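# Lower the rail from two posts onto rubber V pads

## Task

Move the rail off the two posts and set it down on the two rubber V pads below. At the end the rail must not touch the posts and must rest on the pads by itself, with the gripper released and the arm withdrawn.

## Robot and tools

Robot: one 7-joint arm with a parallel gripper, in a physics simulation. The arm's base sits above the scene origin and may be slightly tilted. Scene frame: origin on the table top under the base, +z up, +y to the left when facing along +x. The scene comes with reference pictures; show_instructions displays them again (no arguments, nothing moves, no camera images returned).

execute_actions takes "actions", a list holding at most one item, plus an optional boolean "pictures" (camera images are included unless you pass false). Three forms: an empty list just reports the current state; an item with "rows" (and optional "steps", 1 to 15, default 15) is a motion; an item with only "steps" (up to 300) is a wait that returns once that many control steps have passed since the previous result, your thinking time included. One control step is 1/30 s. A refused call sends nothing to the robot.

Each row is one list of 9 numbers for the single arm, applied for one step; if there are fewer rows than steps, the final row keeps repeating. Order: arm/joint_1 (waist), arm/joint_2 (shoulder), arm/joint_3 (upper arm roll), arm/joint_4 (elbow), arm/joint_5 (forearm roll), arm/joint_6 (wrist pitch), arm/joint_7 (wrist roll), gripper/position, gripper/speed. The first seven are absolute target angles in radians in each joint's own space, the same numbers the Joint positions line reports; they are not offsets. Stated ranges: waist -69.115 to 69.115, shoulder -2.250 to 2.250, upper arm roll -69.115 to 69.115, elbow -2.580 to 2.580, forearm roll -69.115 to 69.115, wrist pitch -2.100 to 2.100, wrist roll -69.115 to 69.115. The true end can differ by up to 0.013 rad either way. A target beyond the stated end by more than 0.013 rad, and further out than the joint currently is, gets the whole call refused; a target past the real end is clipped to it, and the result may print "joint sent to its limit" (possibly referring to an earlier, still running action). Missing that line does not prove there is more room.

gripper/position is an absolute opening command in [-1, 1]: +1 fully open (85 mm), 0 about 41 mm, about -0.8 where the pads touch, -1 means close until blocked. gripper/speed is in [-1, 1]: about 20 mm/s at -1, 85 at 0, 150 at +1. Force is not settable; a full close gives roughly 190 to 235 N per pad, a bit more on wide objects. To grasp, hold position at -1. For a gentler grip, open and then command a position a little narrower than the object; each extra millimetre adds force. To release, command wider than the object. Fingers stay put once stopped until the position number changes by 0.01 or more, but re-close (not past the request) if the object slips, yields or is lost. position_measured_pct is about 50 minus 50 times the actual position: 0 fully open, about 90 pads touching. Stopping below 90 short of the request means something is held or blocking. Closing pushes the fingertips about 13 mm further from the arm, so leave that clearance above surfaces.

Motion limits: each step, each joint's sent target is kept within 0.304 rad of its measured angle (waist, shoulder, upper arm roll, elbow) or 0.266 rad (forearm roll, wrist pitch, wrist roll); targets that would move the gripper more than 70 mm from where it is are scaled back toward the current angles. Joints share speed and acceleration limits and arrive together; a reversing command stops them all together. After big moves the arm may not have reached the target when the result arrives, and it keeps moving toward the last row while you think or wait, until it has nearly stopped or a step is HELD. Only a new action makes it go further or press harder.

Result lines: Joint positions and Joint velocities (rad, rad/s, column order); joint torques in the same order, with per-unit offsets, scale and noise, changing at rest only through contact or load; HELD marks steps where your row was partly or wholly not sent; "joint command not followed" means the clearance checker altered or blocked targets (mounting blocks and posts count as part of the arm); MOTOR HOT warns from 60 °C; OVER-TEMPERATURE FAULT at 75 °C means the joints brake weakly and the arm sags. A TORQUE FAULT happens when contact torque reaches a load limit (N m: waist 48, shoulder 48, upper arm roll 48, elbow 48, forearm roll 30.2, wrist pitch 30.2, wrist roll 30.2, held weight included): the arm halts for 10 seconds and the rest of the call is dropped.

zoom_image: "camera" is one of cam_head_left, cam_head_right, cam_high, cam_low, cam_wrist (each 504x504); "region" is [x0, y0, x1, y1] in that image's pixels, origin top-left, at most 504 by 504, and gives a closer view of the latest image.

finished_scene: "scene" is the number of the current scene; it ends that scene irreversibly, reports whether the goal was met, and moves on. Replying without any tool call ends everything.

Cautions: short disturbances may tug on the held rail or nudge loose items. Avoid dropping the rail, slamming, hard impacts or strong pushes; never let anything leave the table. Holding loads heats motors, so do not linger while gripping. Before finishing, make sure the rail rests on both V pads clear of the posts, then open and retract.

Each tool is called after "Request:" as a command line: name --argument value for each argument, lists and objects as JSON in quotes; but a table of rows of numbers goes row by row, as --pt "numbers of a row", without its own name.

Reference images:

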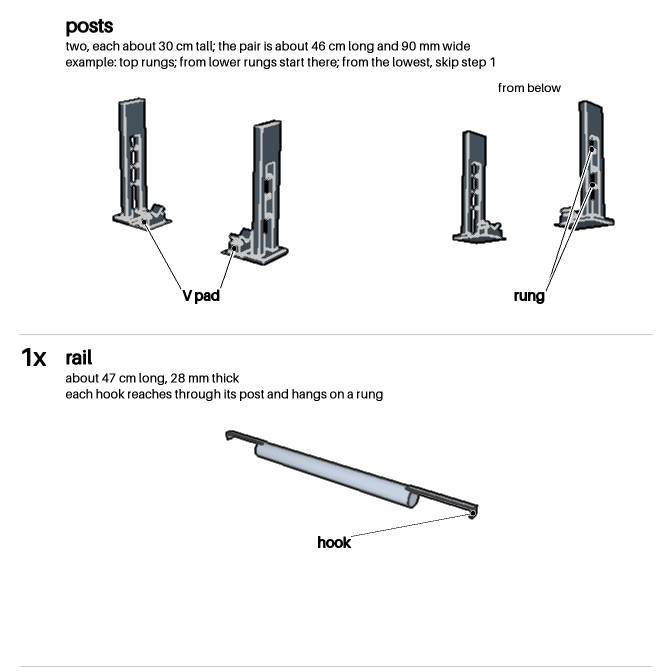

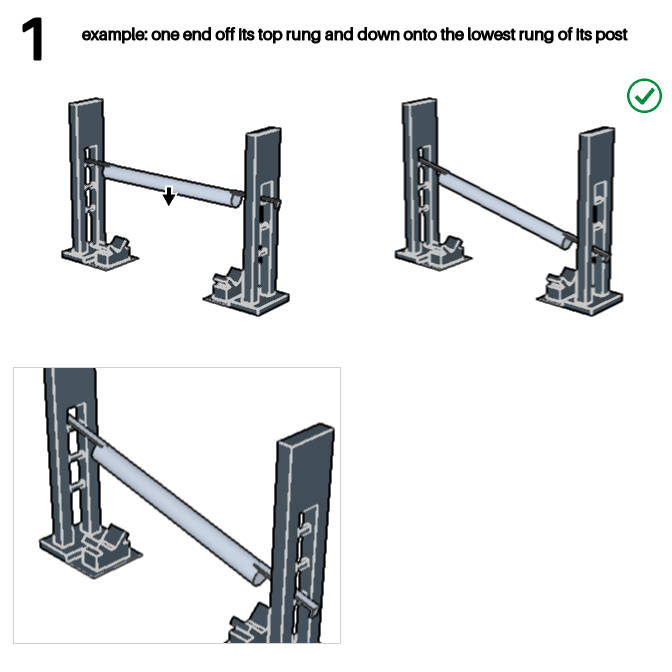

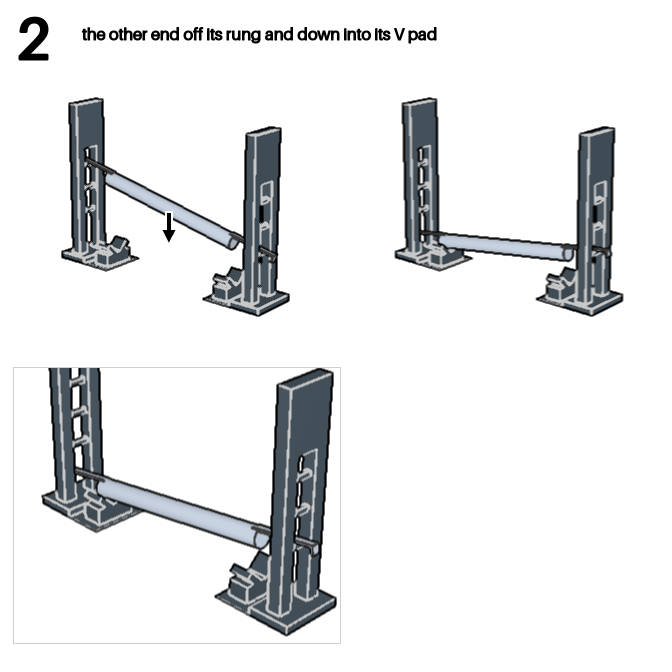

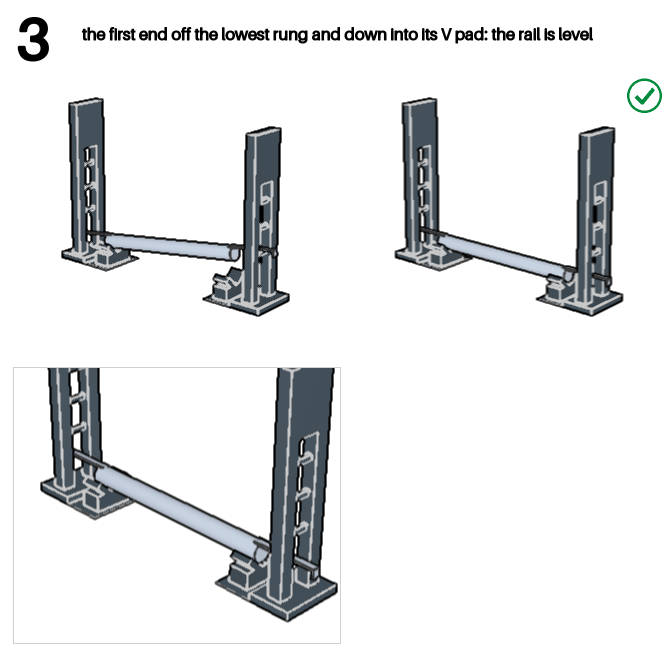

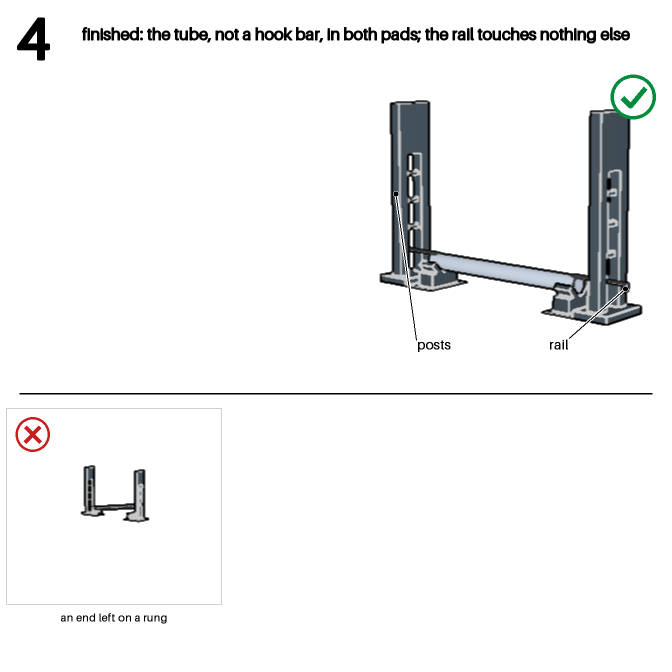

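## Session

Request:
execute_actions --actions '[]'

Scene clock: 0.00 s of 4200.00 s.
position_measured_pct=0.0
Joint positions: [-2.156  1.647  1.28   1.131 -0.221  0.972 -0.797]
Joint velocities: [-0.     0.     0.     0.001  0.     0.     0.001]
Joint torques (N m, as the joint torque sensors report them, + toward a larger angle): no reading

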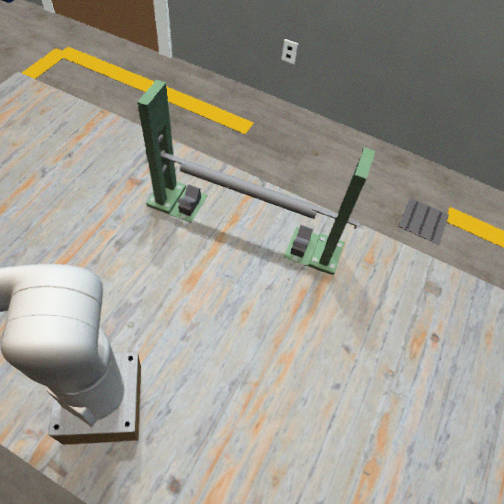

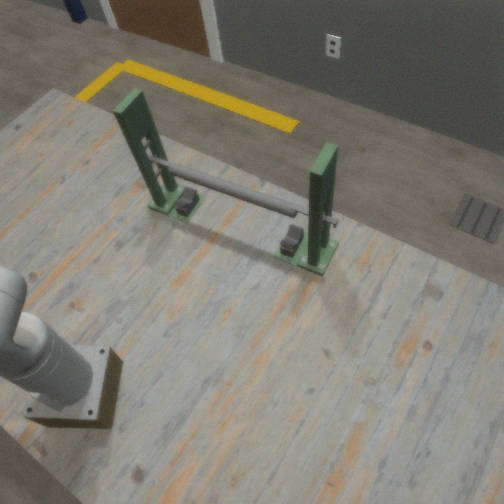

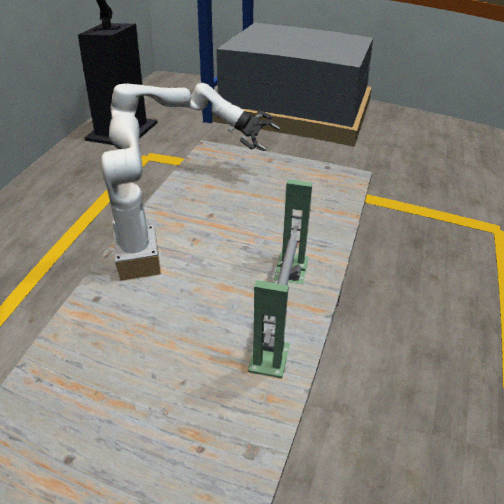

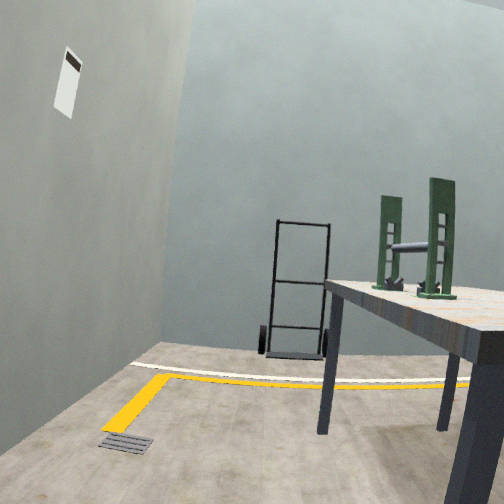

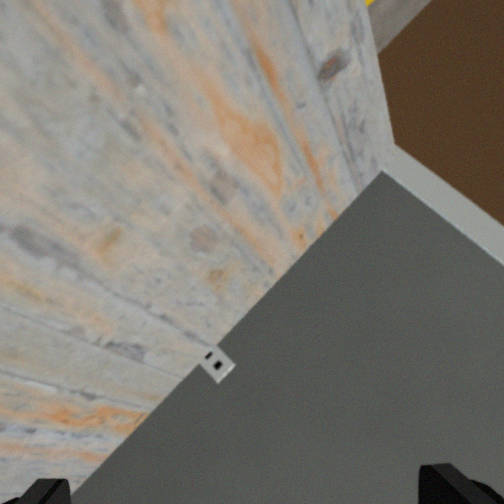

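Request:
execute_actions --actions '[{"rows":[[-1.2,0.3,0,1.3,0,1.54,0,1,0]]}]' --pictures false

Request:
execute_actions --actions '[{"steps":90}]' --pictures false

Request:
execute_actions --actions '[{"rows":[[0,0.3,0,1.3,0,1.54,0,1,0]]}]' --pictures false

Request:
execute_actions --actions '[{"steps":90}]'

Request:
zoom_image --camera "cam_low" --region '[350,170,490,310]'

Scene clock: 25.67 s of 4200.00 s.
position_measured_pct=0.0
Joint positions: [-1.806  1.295  0.943  1.252 -0.062  1.266 -0.502]
Joint velocities: [ 1.091 -1.076 -1.067  0.209  0.266  0.933  0.933]
Joint torques (N m, as the joint torque sensors report them, + toward a larger angle): [ -1.07 -21.91   8.29  -2.86   1.64   0.96  -0.48]
Steps of this call (steps 1 to 90: nothing new was sent; then 22.17 s passed at rest; steps 91 to 105: all 15 steps of this action). Readings (joint positions | what the end effector reports):
91: [-2.154 1.645 1.279 1.131 -0.221 0.973 -0.796] | position_measured_pct=0.0
92: [-2.148 1.638 1.273 1.133 -0.218 0.977 -0.792] | position_measured_pct=0.0
94: [-2.120 1.607 1.246 1.147 -0.199 0.999 -0.769] | position_measured_pct=0.0
98: [-2.024 1.511 1.155 1.191 -0.141 1.080 -0.688] | position_measured_pct=0.0
105: the state above

Scene clock: 28.67 s of 4200.00 s.
position_measured_pct=0.0
Joint positions: [-1.2   0.3   0.    1.3   0.    1.54  0.  ]
Joint velocities: [ 0.     0.001  0.    -0.    -0.     0.001 -0.   ]
Joint torques (N m, as the joint torque sensors report them, + toward a larger angle): [ -1.09 -13.95  -0.62  -8.45  -0.32  -0.1   -0.56]
Steps of this call (steps 1 to 45: the robot went on to your last target; steps 46 to 90: nothing new was sent). Readings (joint positions | what the end effector reports):
1: [-1.769 1.259 0.906 1.258 -0.053 1.298 -0.470] | position_measured_pct=0.0
2: [-1.731 1.221 0.869 1.264 -0.046 1.330 -0.437] | position_measured_pct=0.0
4: [-1.648 1.139 0.787 1.275 -0.033 1.391 -0.366] | position_measured_pct=0.0
8: [-1.470 0.964 0.611 1.289 -0.015 1.473 -0.212] | position_measured_pct=0.0
90: the state above
The arm was judged still, so your last target was given up. Only a new action makes it travel on or press farther. Fingers that are still opening or closing keep moving.

Scene clock: 29.17 s of 4200.00 s.
position_measured_pct=0.0
Joint positions: [-0.813  0.301 -0.001  1.3   -0.     1.54  -0.   ]
Joint velocities: [ 0.993  0.001  0.003  0.001  0.001 -0.001 -0.   ]
Joint torques (N m, as the joint torque sensors report them, + toward a larger angle): [ -0.71 -14.4   -0.65  -8.44  -0.65  -0.01  -0.19]
Steps of this call (steps 1 to 15: all 15 steps of this action). Readings (joint positions | what the end effector reports):
1: [-1.198 0.300 -0.000 1.300 -0.000 1.540 0.000] | position_measured_pct=0.0
2: [-1.191 0.300 -0.002 1.300 -0.001 1.540 0.000] | position_measured_pct=0.0
4: [-1.161 0.300 -0.003 1.300 -0.001 1.540 0.000] | position_measured_pct=0.0
8: [-1.043 0.301 -0.002 1.300 -0.001 1.540 0.000] | position_measured_pct=0.0
15: the state above

Scene clock: 32.17 s of 4200.00 s.
position_measured_pct=0.0
Joint positions: [0.   0.3  0.   1.3  0.   1.54 0.  ]
Joint velocities: [-0.     0.001 -0.001  0.    -0.     0.    -0.001]
Joint torques (N m, as the joint torque sensors report them, + toward a larger angle): [ -0.93 -14.91  -0.14  -8.43  -0.36   0.28  -0.31]
Steps of this call (steps 1 to 45: the robot went on to your last target; steps 46 to 90: nothing new was sent). Readings (joint positions | what the end effector reports):
1: [-0.780 0.301 -0.001 1.300 -0.000 1.540 -0.000] | position_measured_pct=0.0
2: [-0.747 0.301 -0.000 1.300 -0.000 1.540 -0.000] | position_measured_pct=0.0
4: [-0.681 0.301 -0.000 1.300 -0.000 1.540 -0.000] | position_measured_pct=0.0
8: [-0.548 0.301 -0.000 1.300 -0.000 1.540 -0.000] | position_measured_pct=0.0
90: the state above
The arm was judged still, so your last target was given up. Only a new action makes it travel on or press farther. Fingers that are still opening or closing keep moving.

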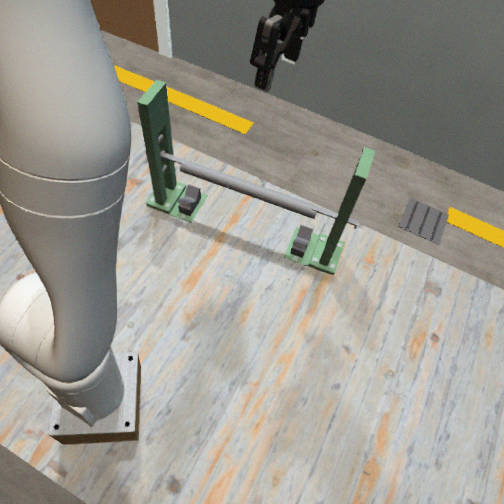

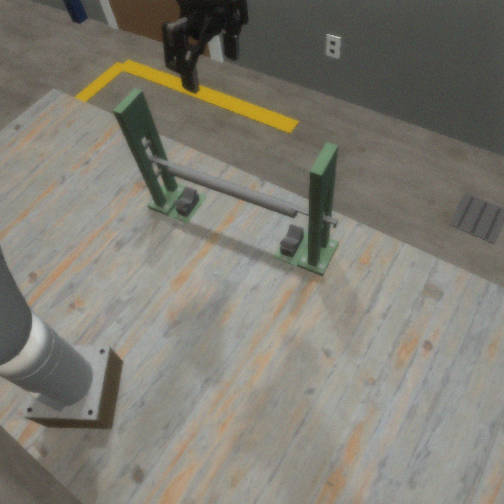

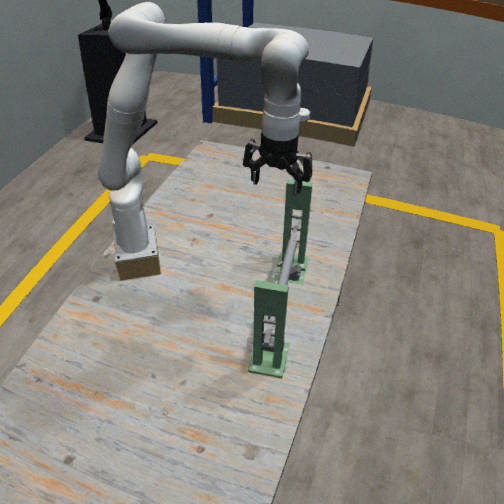

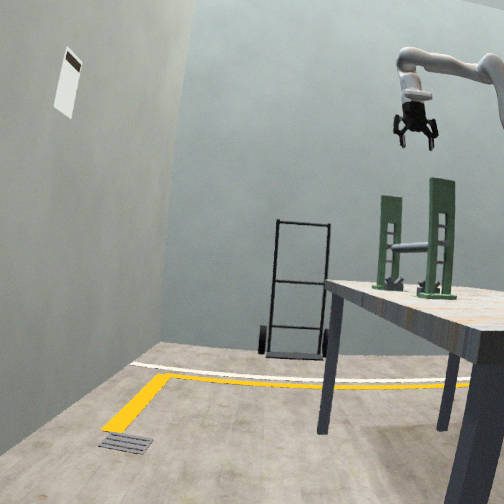

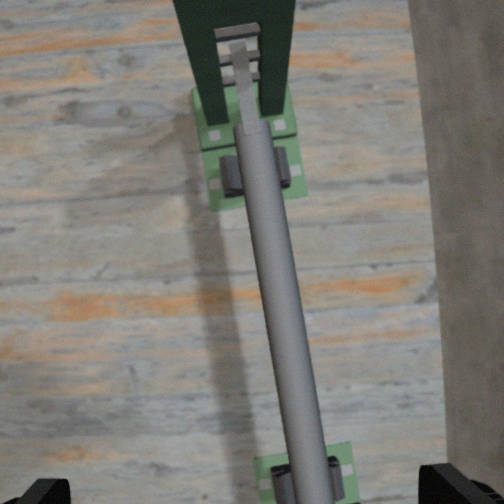

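Region (350, 170, 490, 310) of cam_low's 504x504 image, scaled by 3.600, with more detail than that image has.

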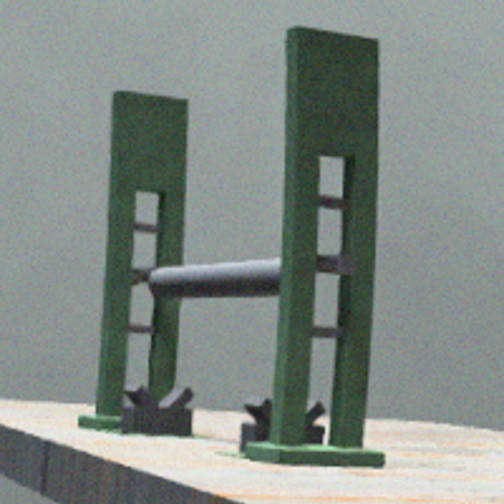

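Request:
execute_actions --actions '[{"rows":[[-0.16,0.3,0,1.3,0,1.54,3.14,1,0]]}]' --pictures false

Request:
execute_actions --actions '[{"steps":75}]' --pictures false

Request:
execute_actions --actions '[{"rows":[[-0.16,0.568,0,1.712,0,0.861,3.14,1,0]]}]' --pictures false

Request:
execute_actions --actions '[{"steps":40}]'

Scene clock: 56.10 s of 4200.00 s.
position_measured_pct=0.0
Joint positions: [-0.145  0.3   -0.     1.3   -0.     1.54   0.495]
Joint velocities: [-0.09  -0.     0.001  0.001  0.001  0.001  1.215]
Joint torques (N m, as the joint torque sensors report them, + toward a larger angle): [ -0.51 -15.1   -0.42  -8.46  -0.08   0.24  -0.49]
Steps of this call (steps 1 to 90: nothing new was sent; then 20.43 s passed at rest; steps 91 to 105: all 15 steps of this action). Readings (joint positions | what the end effector reports):
91: [-0.002 0.300 0.000 1.300 0.000 1.540 0.001] | position_measured_pct=0.0
92: [-0.009 0.300 0.002 1.300 0.001 1.540 0.009] | position_measured_pct=0.0
94: [-0.039 0.300 0.003 1.300 0.001 1.540 0.054] | position_measured_pct=0.0
98: [-0.102 0.300 -0.001 1.300 -0.001 1.540 0.211] | position_measured_pct=0.0
105: the state above

Scene clock: 58.60 s of 4200.00 s.
position_measured_pct=0.0
Joint positions: [-0.16  0.3   0.    1.3   0.    1.54  3.14]
Joint velocities: [ 0.    -0.     0.     0.001 -0.    -0.001 -0.   ]
Joint torques (N m, as the joint torque sensors report them, + toward a larger angle): [ -1.15 -14.72  -0.66  -8.67  -0.29   0.19  -0.18]
Steps of this call (steps 1 to 75: the robot went on to your last target). Readings (joint positions | what the end effector reports):
1: [-0.148 0.300 -0.000 1.300 -0.000 1.540 0.536] | position_measured_pct=0.0
2: [-0.150 0.300 -0.000 1.300 -0.000 1.540 0.576] | position_measured_pct=0.0
4: [-0.153 0.300 -0.000 1.300 -0.000 1.540 0.658] | position_measured_pct=0.0
8: [-0.157 0.300 -0.000 1.300 -0.000 1.540 0.820] | position_measured_pct=0.0
75: the state above

Scene clock: 59.10 s of 4200.00 s.
position_measured_pct=0.0
Joint positions: [-0.16   0.515 -0.     1.622 -0.     1.183  3.14 ]
Joint velocities: [ 0.     0.319  0.     0.571 -0.    -1.21  -0.001]
Joint torques (N m, as the joint torque sensors report them, + toward a larger angle): [ -1.28 -19.64  -0.57  -8.32  -0.28   0.74  -0.12]
Steps of this call (steps 1 to 15: all 15 steps of this action). Readings (joint positions | what the end effector reports):
1: [-0.160 0.301 0.000 1.301 0.000 1.539 3.140] | position_measured_pct=0.0
2: [-0.160 0.306 0.000 1.306 0.000 1.535 3.140] | position_measured_pct=0.0
4: [-0.160 0.331 0.000 1.332 0.000 1.512 3.140] | position_measured_pct=0.0
8: [-0.160 0.407 -0.000 1.434 0.000 1.422 3.140] | position_measured_pct=0.0
15: the state above

Scene clock: 60.43 s of 4200.00 s.
position_measured_pct=0.0
Joint positions: [-0.16   0.568  0.     1.712  0.     0.861  3.14 ]
Joint velocities: [ 0.    -0.001  0.001 -0.001  0.    -0.001 -0.   ]
Joint torques (N m, as the joint torque sensors report them, + toward a larger angle): [ -1.33 -17.44  -0.16  -6.2   -0.19   0.2   -0.27]
Steps of this call (steps 1 to 30: the robot went on to your last target; steps 31 to 40: nothing new was sent). Readings (joint positions | what the end effector reports):
1: [-0.160 0.525 -0.000 1.639 -0.000 1.143 3.140] | position_measured_pct=0.0
2: [-0.160 0.533 -0.000 1.653 -0.000 1.102 3.140] | position_measured_pct=0.0
4: [-0.160 0.546 -0.000 1.675 -0.000 1.021 3.140] | position_measured_pct=0.0
8: [-0.160 0.565 -0.000 1.707 -0.000 0.880 3.140] | position_measured_pct=0.0
40: the state above
The arm was judged still, so your last target was given up. Only a new action makes it travel on or press farther. Fingers that are still opening or closing keep moving.

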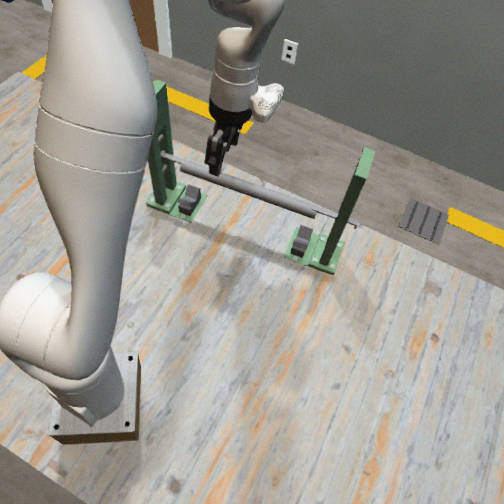

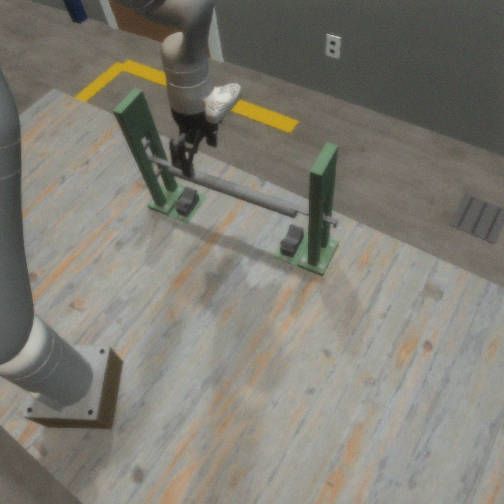

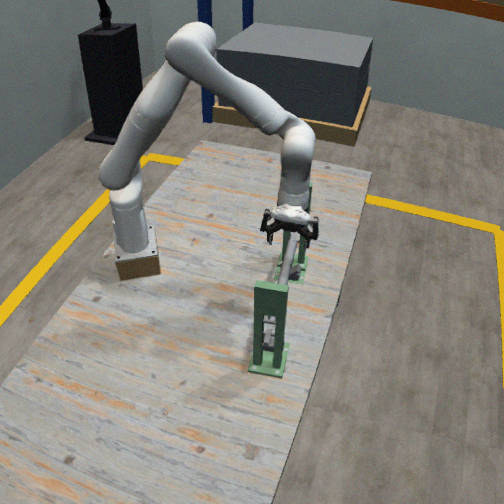

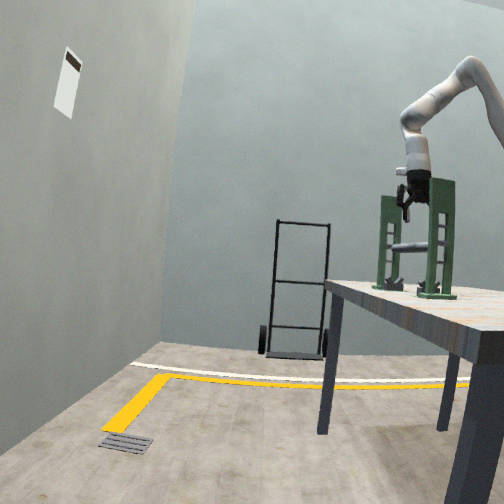

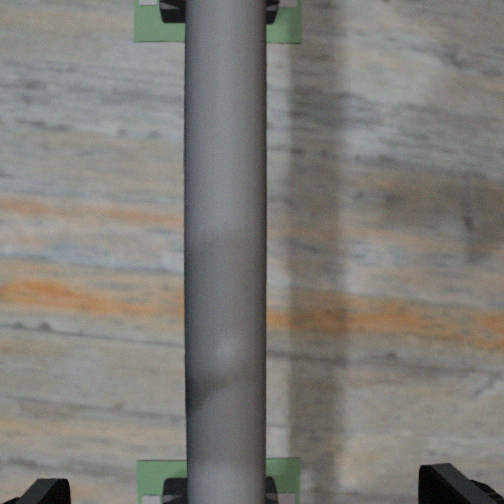

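Request:
execute_actions --actions '[{"rows":[[-0.16,0.7095,0,1.7514,0,0.6807,3.14,1,0]]}]' --pictures false

Request:
execute_actions --actions '[{"steps":15}]'

Request:
zoom_image --camera "cam_low" --region '[350,170,490,310]'

Request:
zoom_image --camera "cam_head_left" --region '[130,60,390,290]'

Scene clock: 68.67 s of 4200.00 s.
position_measured_pct=0.0
Joint positions: [-0.16   0.708  0.     1.751  0.     0.681  3.14 ]
Joint velocities: [ 0.     0.015  0.     0.001 -0.    -0.001  0.001]
Joint torques (N m, as the joint torque sensors report them, + toward a larger angle): [ -1.23 -18.16  -0.82  -4.95  -0.14   0.26  -0.17]
Steps of this call (steps 1 to 90: nothing new was sent; then 4.73 s passed at rest; steps 91 to 105: all 15 steps of this action). Readings (joint positions | what the end effector reports):
91: [-0.160 0.569 0.000 1.712 -0.000 0.860 3.140] | position_measured_pct=0.0
92: [-0.160 0.575 0.000 1.713 0.000 0.854 3.140] | position_measured_pct=0.0
94: [-0.160 0.605 0.000 1.720 0.000 0.820 3.140] | position_measured_pct=0.0
98: [-0.160 0.689 -0.000 1.746 -0.000 0.708 3.140] | position_measured_pct=0.0
105: the state above

Scene clock: 69.17 s of 4200.00 s.
position_measured_pct=0.0
Joint positions: [-0.16   0.709  0.     1.751 -0.     0.681  3.14 ]
Joint velocities: [-0.     0.    -0.001  0.    -0.     0.     0.001]
Joint torques (N m, as the joint torque sensors report them, + toward a larger angle): [ -1.51 -18.29  -0.33  -4.93  -0.23   0.16  -0.39]
Steps of this call (steps 1 to 15: the robot went on to your last target). Readings (joint positions | what the end effector reports):
1: [-0.160 0.708 0.000 1.751 0.000 0.681 3.140] | position_measured_pct=0.0
2: [-0.160 0.709 0.000 1.751 0.000 0.681 3.140] | position_measured_pct=0.0
4: [-0.160 0.709 -0.000 1.751 -0.000 0.681 3.140] | position_measured_pct=0.0
8: [-0.160 0.709 -0.000 1.751 -0.000 0.681 3.140] | position_measured_pct=0.0
15: the state above
The arm was judged still, so your last target was given up. Only a new action makes it travel on or press farther. Fingers that are still opening or closing keep moving.

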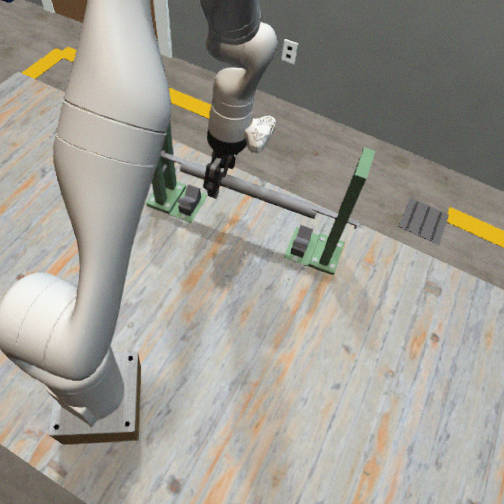

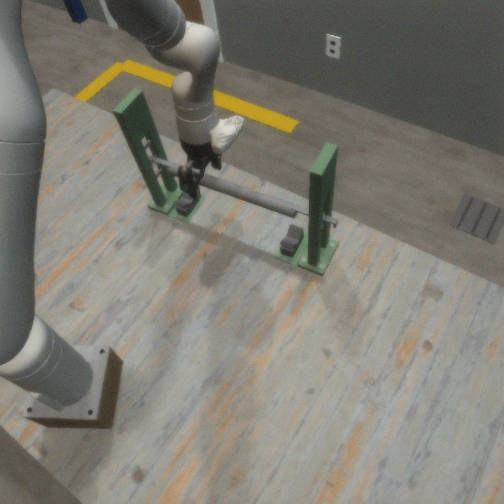

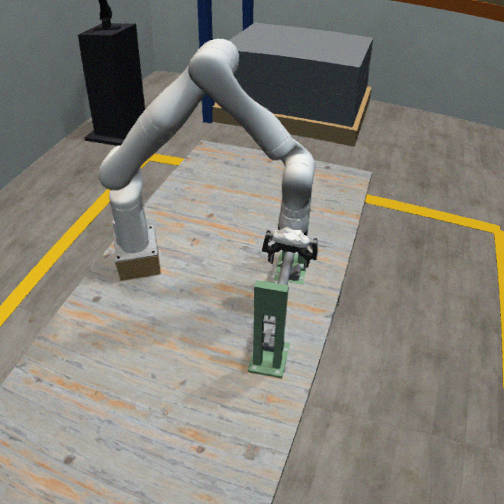

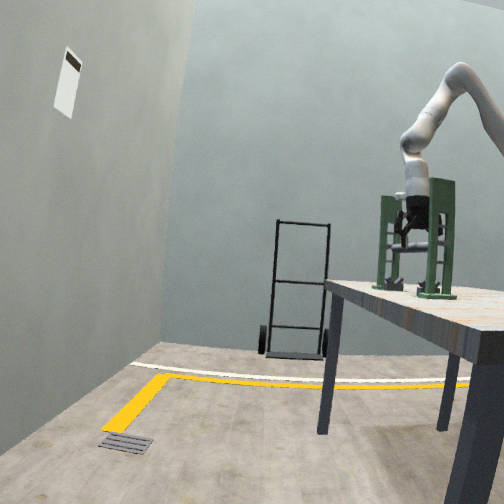

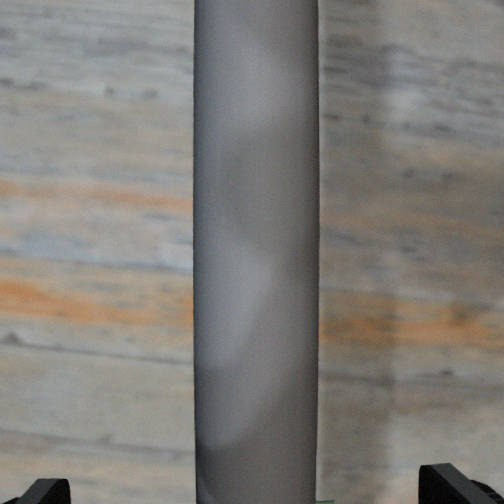

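Region (350, 170, 490, 310) of cam_low's 504x504 image, scaled by 3.600, with more detail than that image has.

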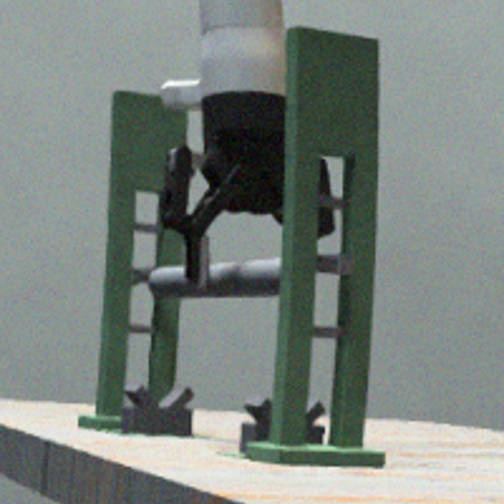

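Region (130, 60, 390, 290) of cam_head_left's 504x504 image, scaled by 1.938, with more detail than that image has; it fills the top 446 rows of this view, and the rest is white.

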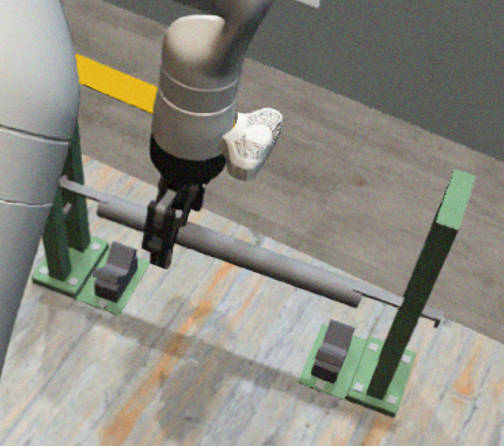

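Request:
execute_actions --actions '[{"rows":[[-0.16,0.7215,0,1.7633,0,0.6568,3.14,1,0]]}]' --pictures false

Request:
execute_actions --actions '[{"rows":[[-0.16,0.7215,0,1.7633,0,0.6568,3.14,-1,-0.3]]}]' --pictures false

Request:
execute_actions --actions '[{"steps":25}]' --pictures false

Request:
execute_actions --actions '[{"rows":[[-0.16,0.71,0,1.76,0,0.6716,3.14,-1,-0.3],[-0.16,0.71,0,1.76,0,0.6716,3.14,-1,-0.3],[-0.16,0.71,0,1.76,0,0.6716,3.14,-1,-0.3],[-0.16,0.71,0,1.76,0,0.6716,3.14,-1,-0.3],[-0.16,0.68,0,1.7505,0,0.711,3.14,-1,-0.3]]}]'

Request:
zoom_image --camera "cam_low" --region '[350,170,490,310]'

Scene clock: 80.10 s of 4200.00 s.
position_measured_pct=0.0
Joint positions: [-0.16   0.721  0.     1.763  0.     0.657  3.14 ]
Joint velocities: [-0.     0.     0.001  0.     0.    -0.    -0.001]
Joint torques (N m, as the joint torque sensors report them, + toward a larger angle): [ -1.48 -17.89  -0.7   -4.65  -0.29   0.11  -0.32]
Steps of this call (steps 1 to 90: nothing new was sent; then 7.43 s passed at rest; steps 91 to 105: all 15 steps of this action). Readings (joint positions | what the end effector reports):
91: [-0.160 0.711 0.000 1.752 0.000 0.679 3.140] | position_measured_pct=0.0
92: [-0.160 0.716 0.000 1.756 0.000 0.670 3.140] | position_measured_pct=0.0
94: [-0.160 0.721 -0.000 1.763 -0.000 0.658 3.140] | position_measured_pct=0.0
98: [-0.160 0.721 -0.000 1.763 0.000 0.657 3.140] | position_measured_pct=0.0
105: the state above

Scene clock: 80.60 s of 4200.00 s.
position_measured_pct=28.2
Joint positions: [-0.16   0.722  0.     1.763  0.     0.657  3.14 ]
Joint velocities: [-0.    -0.    -0.     0.001 -0.     0.001  0.001]
Joint torques (N m, as the joint torque sensors report them, + toward a larger angle): [ -1.27 -18.49  -0.34  -4.74  -0.3    0.3   -0.52]
Steps of this call (steps 1 to 15: all 15 steps of this action). Readings (joint positions | what the end effector reports):
1: [-0.160 0.721 0.000 1.763 0.000 0.657 3.140] | position_measured_pct=0.0
2: [-0.160 0.721 0.000 1.763 -0.000 0.657 3.140] | position_measured_pct=0.4
4: [-0.160 0.721 0.000 1.763 0.000 0.657 3.140] | position_measured_pct=3.6
8: [-0.160 0.721 0.000 1.763 -0.000 0.657 3.140] | position_measured_pct=12.3
15: the state above

Scene clock: 81.43 s of 4200.00 s.
position_measured_pct=65.9
Joint positions: [-0.16   0.721  0.     1.763 -0.001  0.657  3.139]
Joint velocities: [ 0.    -0.001 -0.     0.     0.     0.001  0.   ]
Joint torques (N m, as the joint torque sensors report them, + toward a larger angle): [ -1.07 -17.92  -0.32  -4.68   0.3   -0.01   0.15]
Steps of this call (steps 1 to 15: the robot went on to your last target; steps 16 to 25: nothing new was sent). Readings (joint positions | what the end effector reports):
1: [-0.160 0.722 0.000 1.763 0.000 0.657 3.140] | position_measured_pct=30.6
2: [-0.160 0.722 0.000 1.763 0.000 0.657 3.140] | position_measured_pct=32.9
4: [-0.160 0.722 0.000 1.763 0.000 0.657 3.140] | position_measured_pct=37.7
8: [-0.160 0.722 0.000 1.763 0.000 0.657 3.140] | position_measured_pct=46.8
25: the state above
The arm was judged still, so your last target was given up. Only a new action makes it travel on or press farther. Fingers that are still opening or closing keep moving.

Scene clock: 81.93 s of 4200.00 s.
position_measured_pct=65.9
Joint positions: [-0.16   0.681 -0.     1.75  -0.     0.711  3.14 ]
Joint velocities: [ 0.    -0.002 -0.001  0.003 -0.004 -0.001 -0.   ]
Joint torques (N m, as the joint torque sensors report them, + toward a larger angle): [ -1.33 -21.77  -0.47  -6.13  -0.24   0.24  -0.3 ]
Steps of this call (steps 1 to 15: all 15 steps of this action). Readings (joint positions | what the end effector reports):
1: [-0.160 0.720 0.000 1.763 -0.001 0.658 3.139] | position_measured_pct=65.9
2: [-0.160 0.715 0.000 1.763 -0.000 0.664 3.140] | position_measured_pct=65.9
4: [-0.160 0.712 -0.000 1.761 -0.000 0.671 3.140] | position_measured_pct=65.9
8: [-0.160 0.685 -0.000 1.753 -0.000 0.704 3.140] | position_measured_pct=65.9
15: the state above

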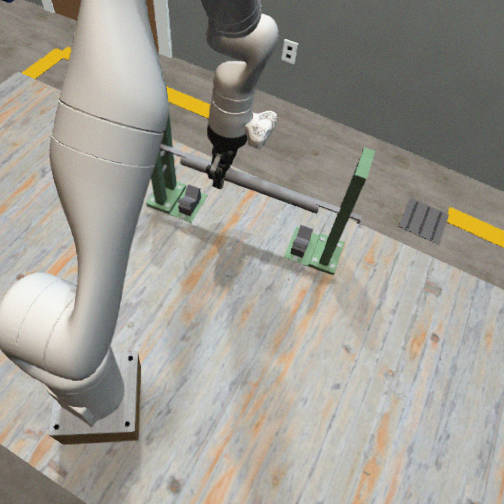

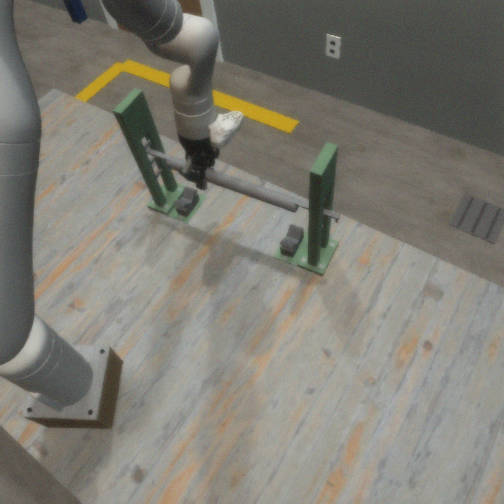

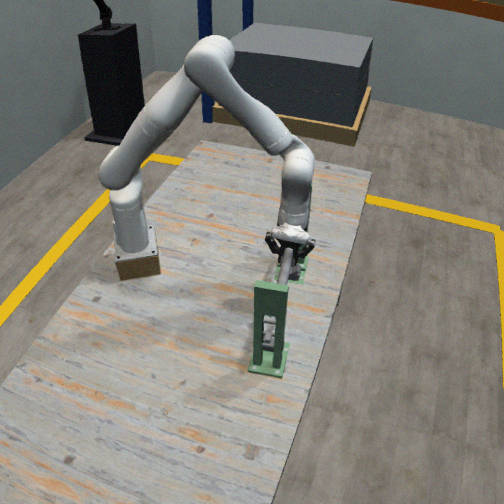

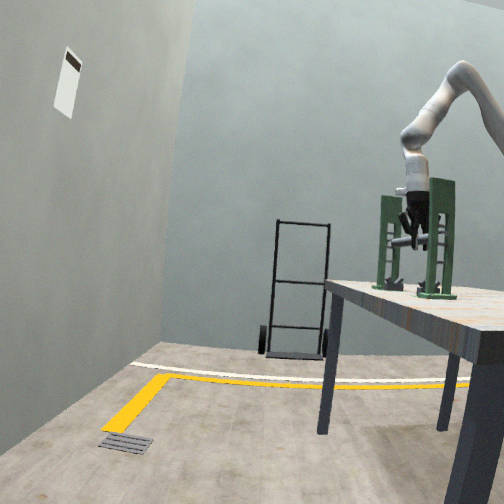

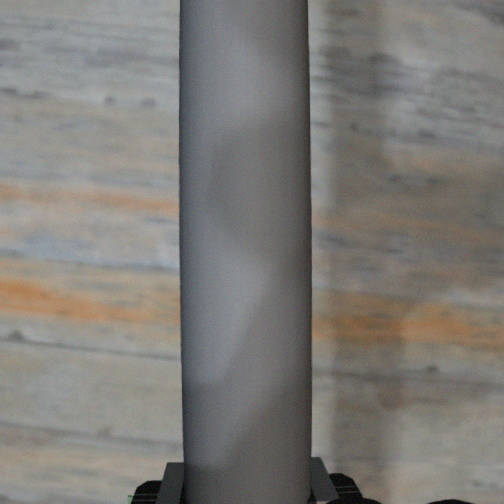

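Region (350, 170, 490, 310) of cam_low's 504x504 image, scaled by 3.600, with more detail than that image has.

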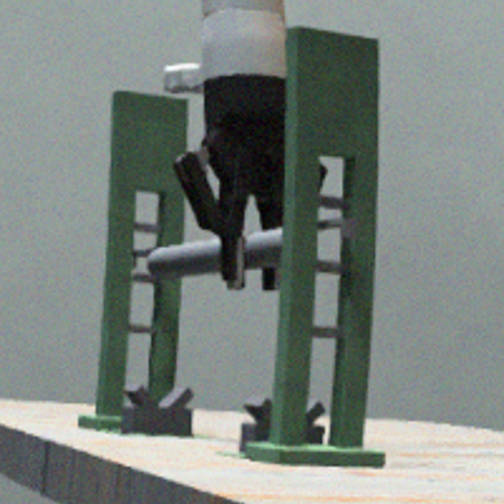

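Request:
execute_actions --actions '[]'

Request:
zoom_image --camera "cam_low" --region '[350,170,490,310]'

Scene clock: 86.67 s of 4200.00 s.
position_measured_pct=65.9
Joint positions: [-0.16   0.68  -0.     1.75   0.     0.711  3.14 ]
Joint velocities: [ 0.     0.     0.001  0.001  0.    -0.002  0.   ]
Joint torques (N m, as the joint torque sensors report them, + toward a larger angle): [ -1.45 -20.81  -0.66  -6.45  -0.14   0.32  -0.15]
Steps of this call (steps 1 to 15: the robot went on to your last target; steps 16 to 90: nothing new was sent; then 1.73 s passed at rest). Readings (joint positions | what the end effector reports):
1: [-0.160 0.680 -0.000 1.751 -0.000 0.711 3.140] | position_measured_pct=65.9
2: [-0.160 0.680 0.000 1.750 0.000 0.711 3.140] | position_measured_pct=65.9
4: [-0.160 0.680 -0.000 1.750 -0.000 0.711 3.140] | position_measured_pct=65.9
8: [-0.160 0.680 -0.000 1.751 -0.000 0.711 3.140] | position_measured_pct=65.9
90: the state above
The arm was judged still, so your last target was given up. Only a new action makes it travel on or press farther. Fingers that are still opening or closing keep moving.

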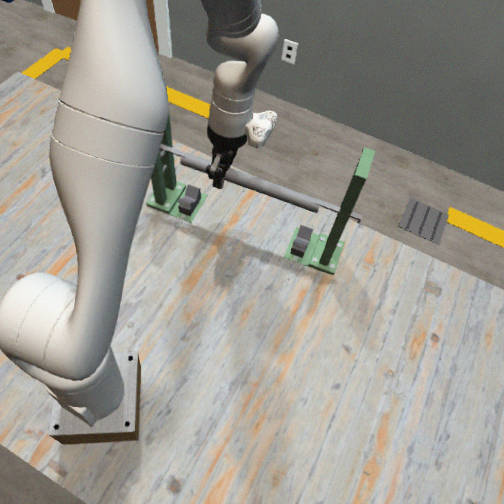

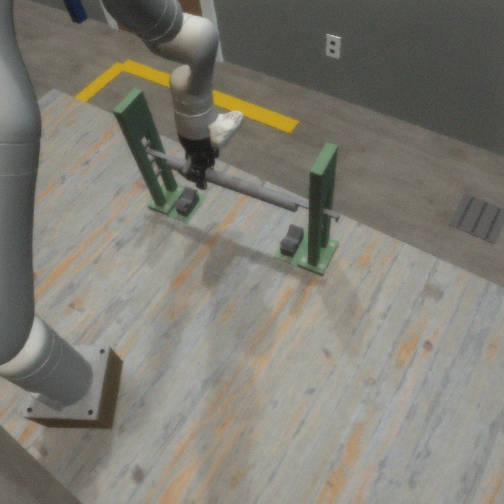

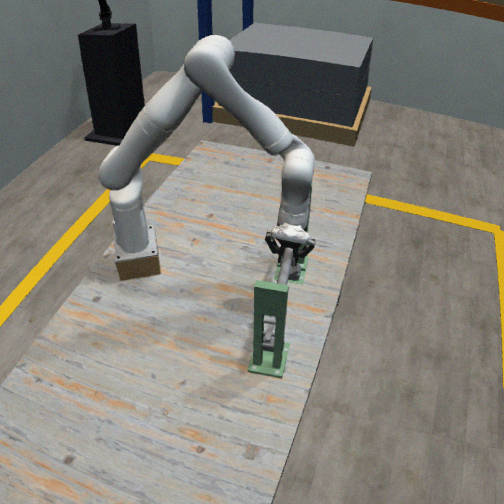

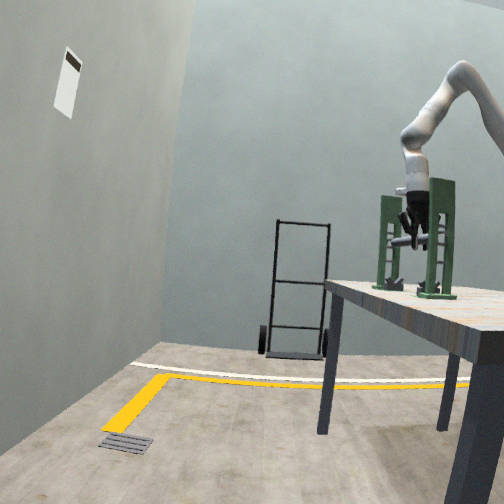

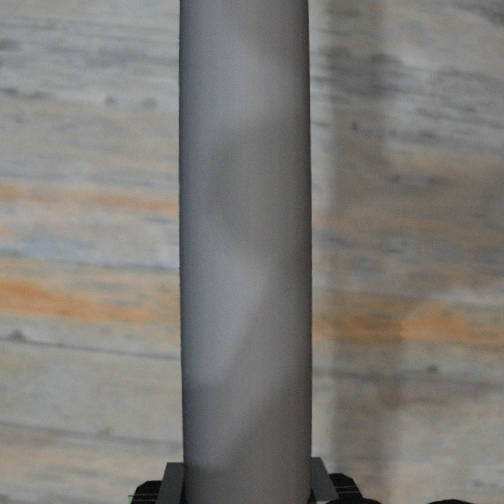

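Region (350, 170, 490, 310) of cam_low's 504x504 image, scaled by 3.600, with more detail than that image has.

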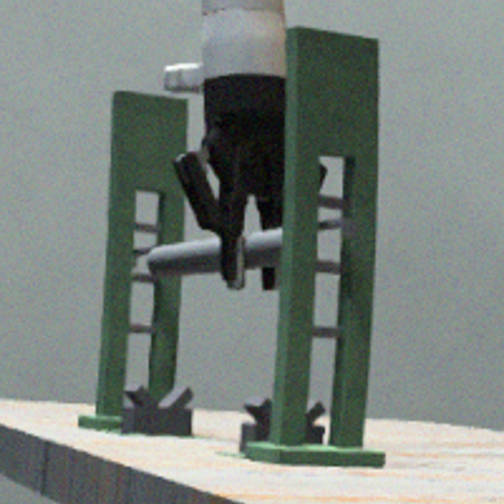

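Request:
execute_actions --actions '[{"rows":[[-0.18,0.68,0,1.7505,0,0.711,3.12,-1,-0.3]]}]'

Scene clock: 93.00 s of 4200.00 s.
position_measured_pct=65.9
Joint positions: [-0.18   0.68  -0.     1.75   0.     0.711  3.12 ]
Joint velocities: [-0.001 -0.001  0.    -0.001  0.001 -0.001  0.   ]
Joint torques (N m, as the joint torque sensors report them, + toward a larger angle): [ -1.59 -20.69  -0.42  -6.66  -0.02   0.43  -0.41]
Steps of this call (steps 1 to 90: nothing new was sent; then 2.83 s passed at rest; steps 91 to 105: all 15 steps of this action). Readings (joint positions | what the end effector reports):
91: [-0.162 0.680 0.000 1.751 0.000 0.711 3.139] | position_measured_pct=65.9
92: [-0.168 0.680 0.002 1.751 0.001 0.711 3.134] | position_measured_pct=65.9
94: [-0.179 0.680 -0.000 1.750 -0.000 0.711 3.122] | position_measured_pct=65.9
98: [-0.179 0.680 -0.000 1.750 0.000 0.711 3.120] | position_measured_pct=65.9
105: the state above

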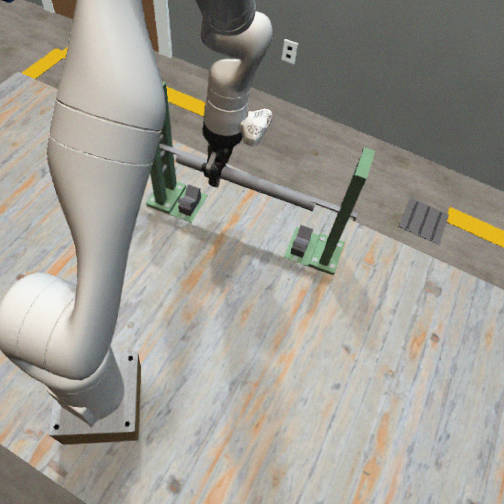

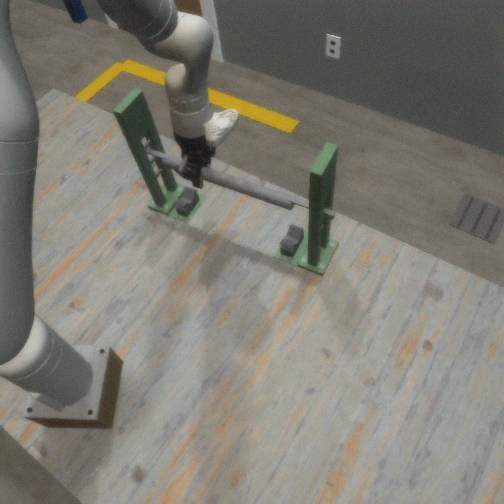

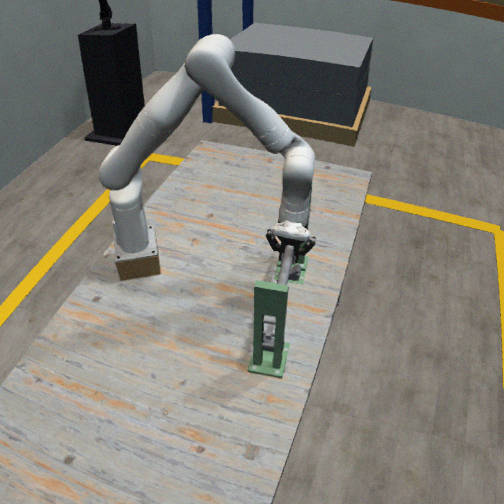

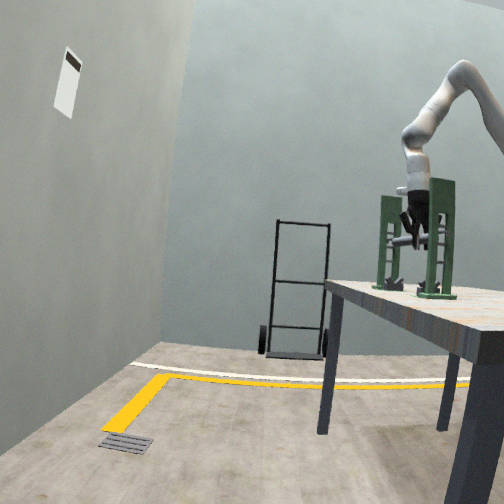

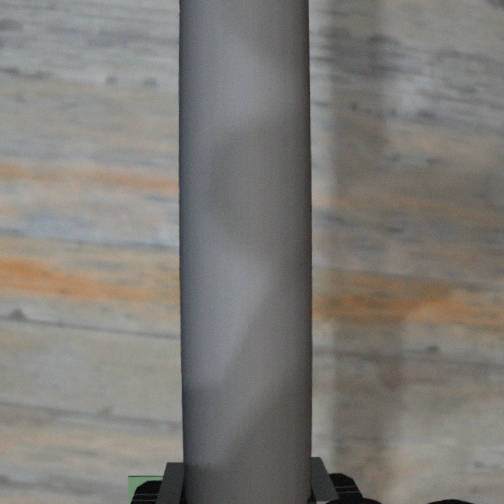

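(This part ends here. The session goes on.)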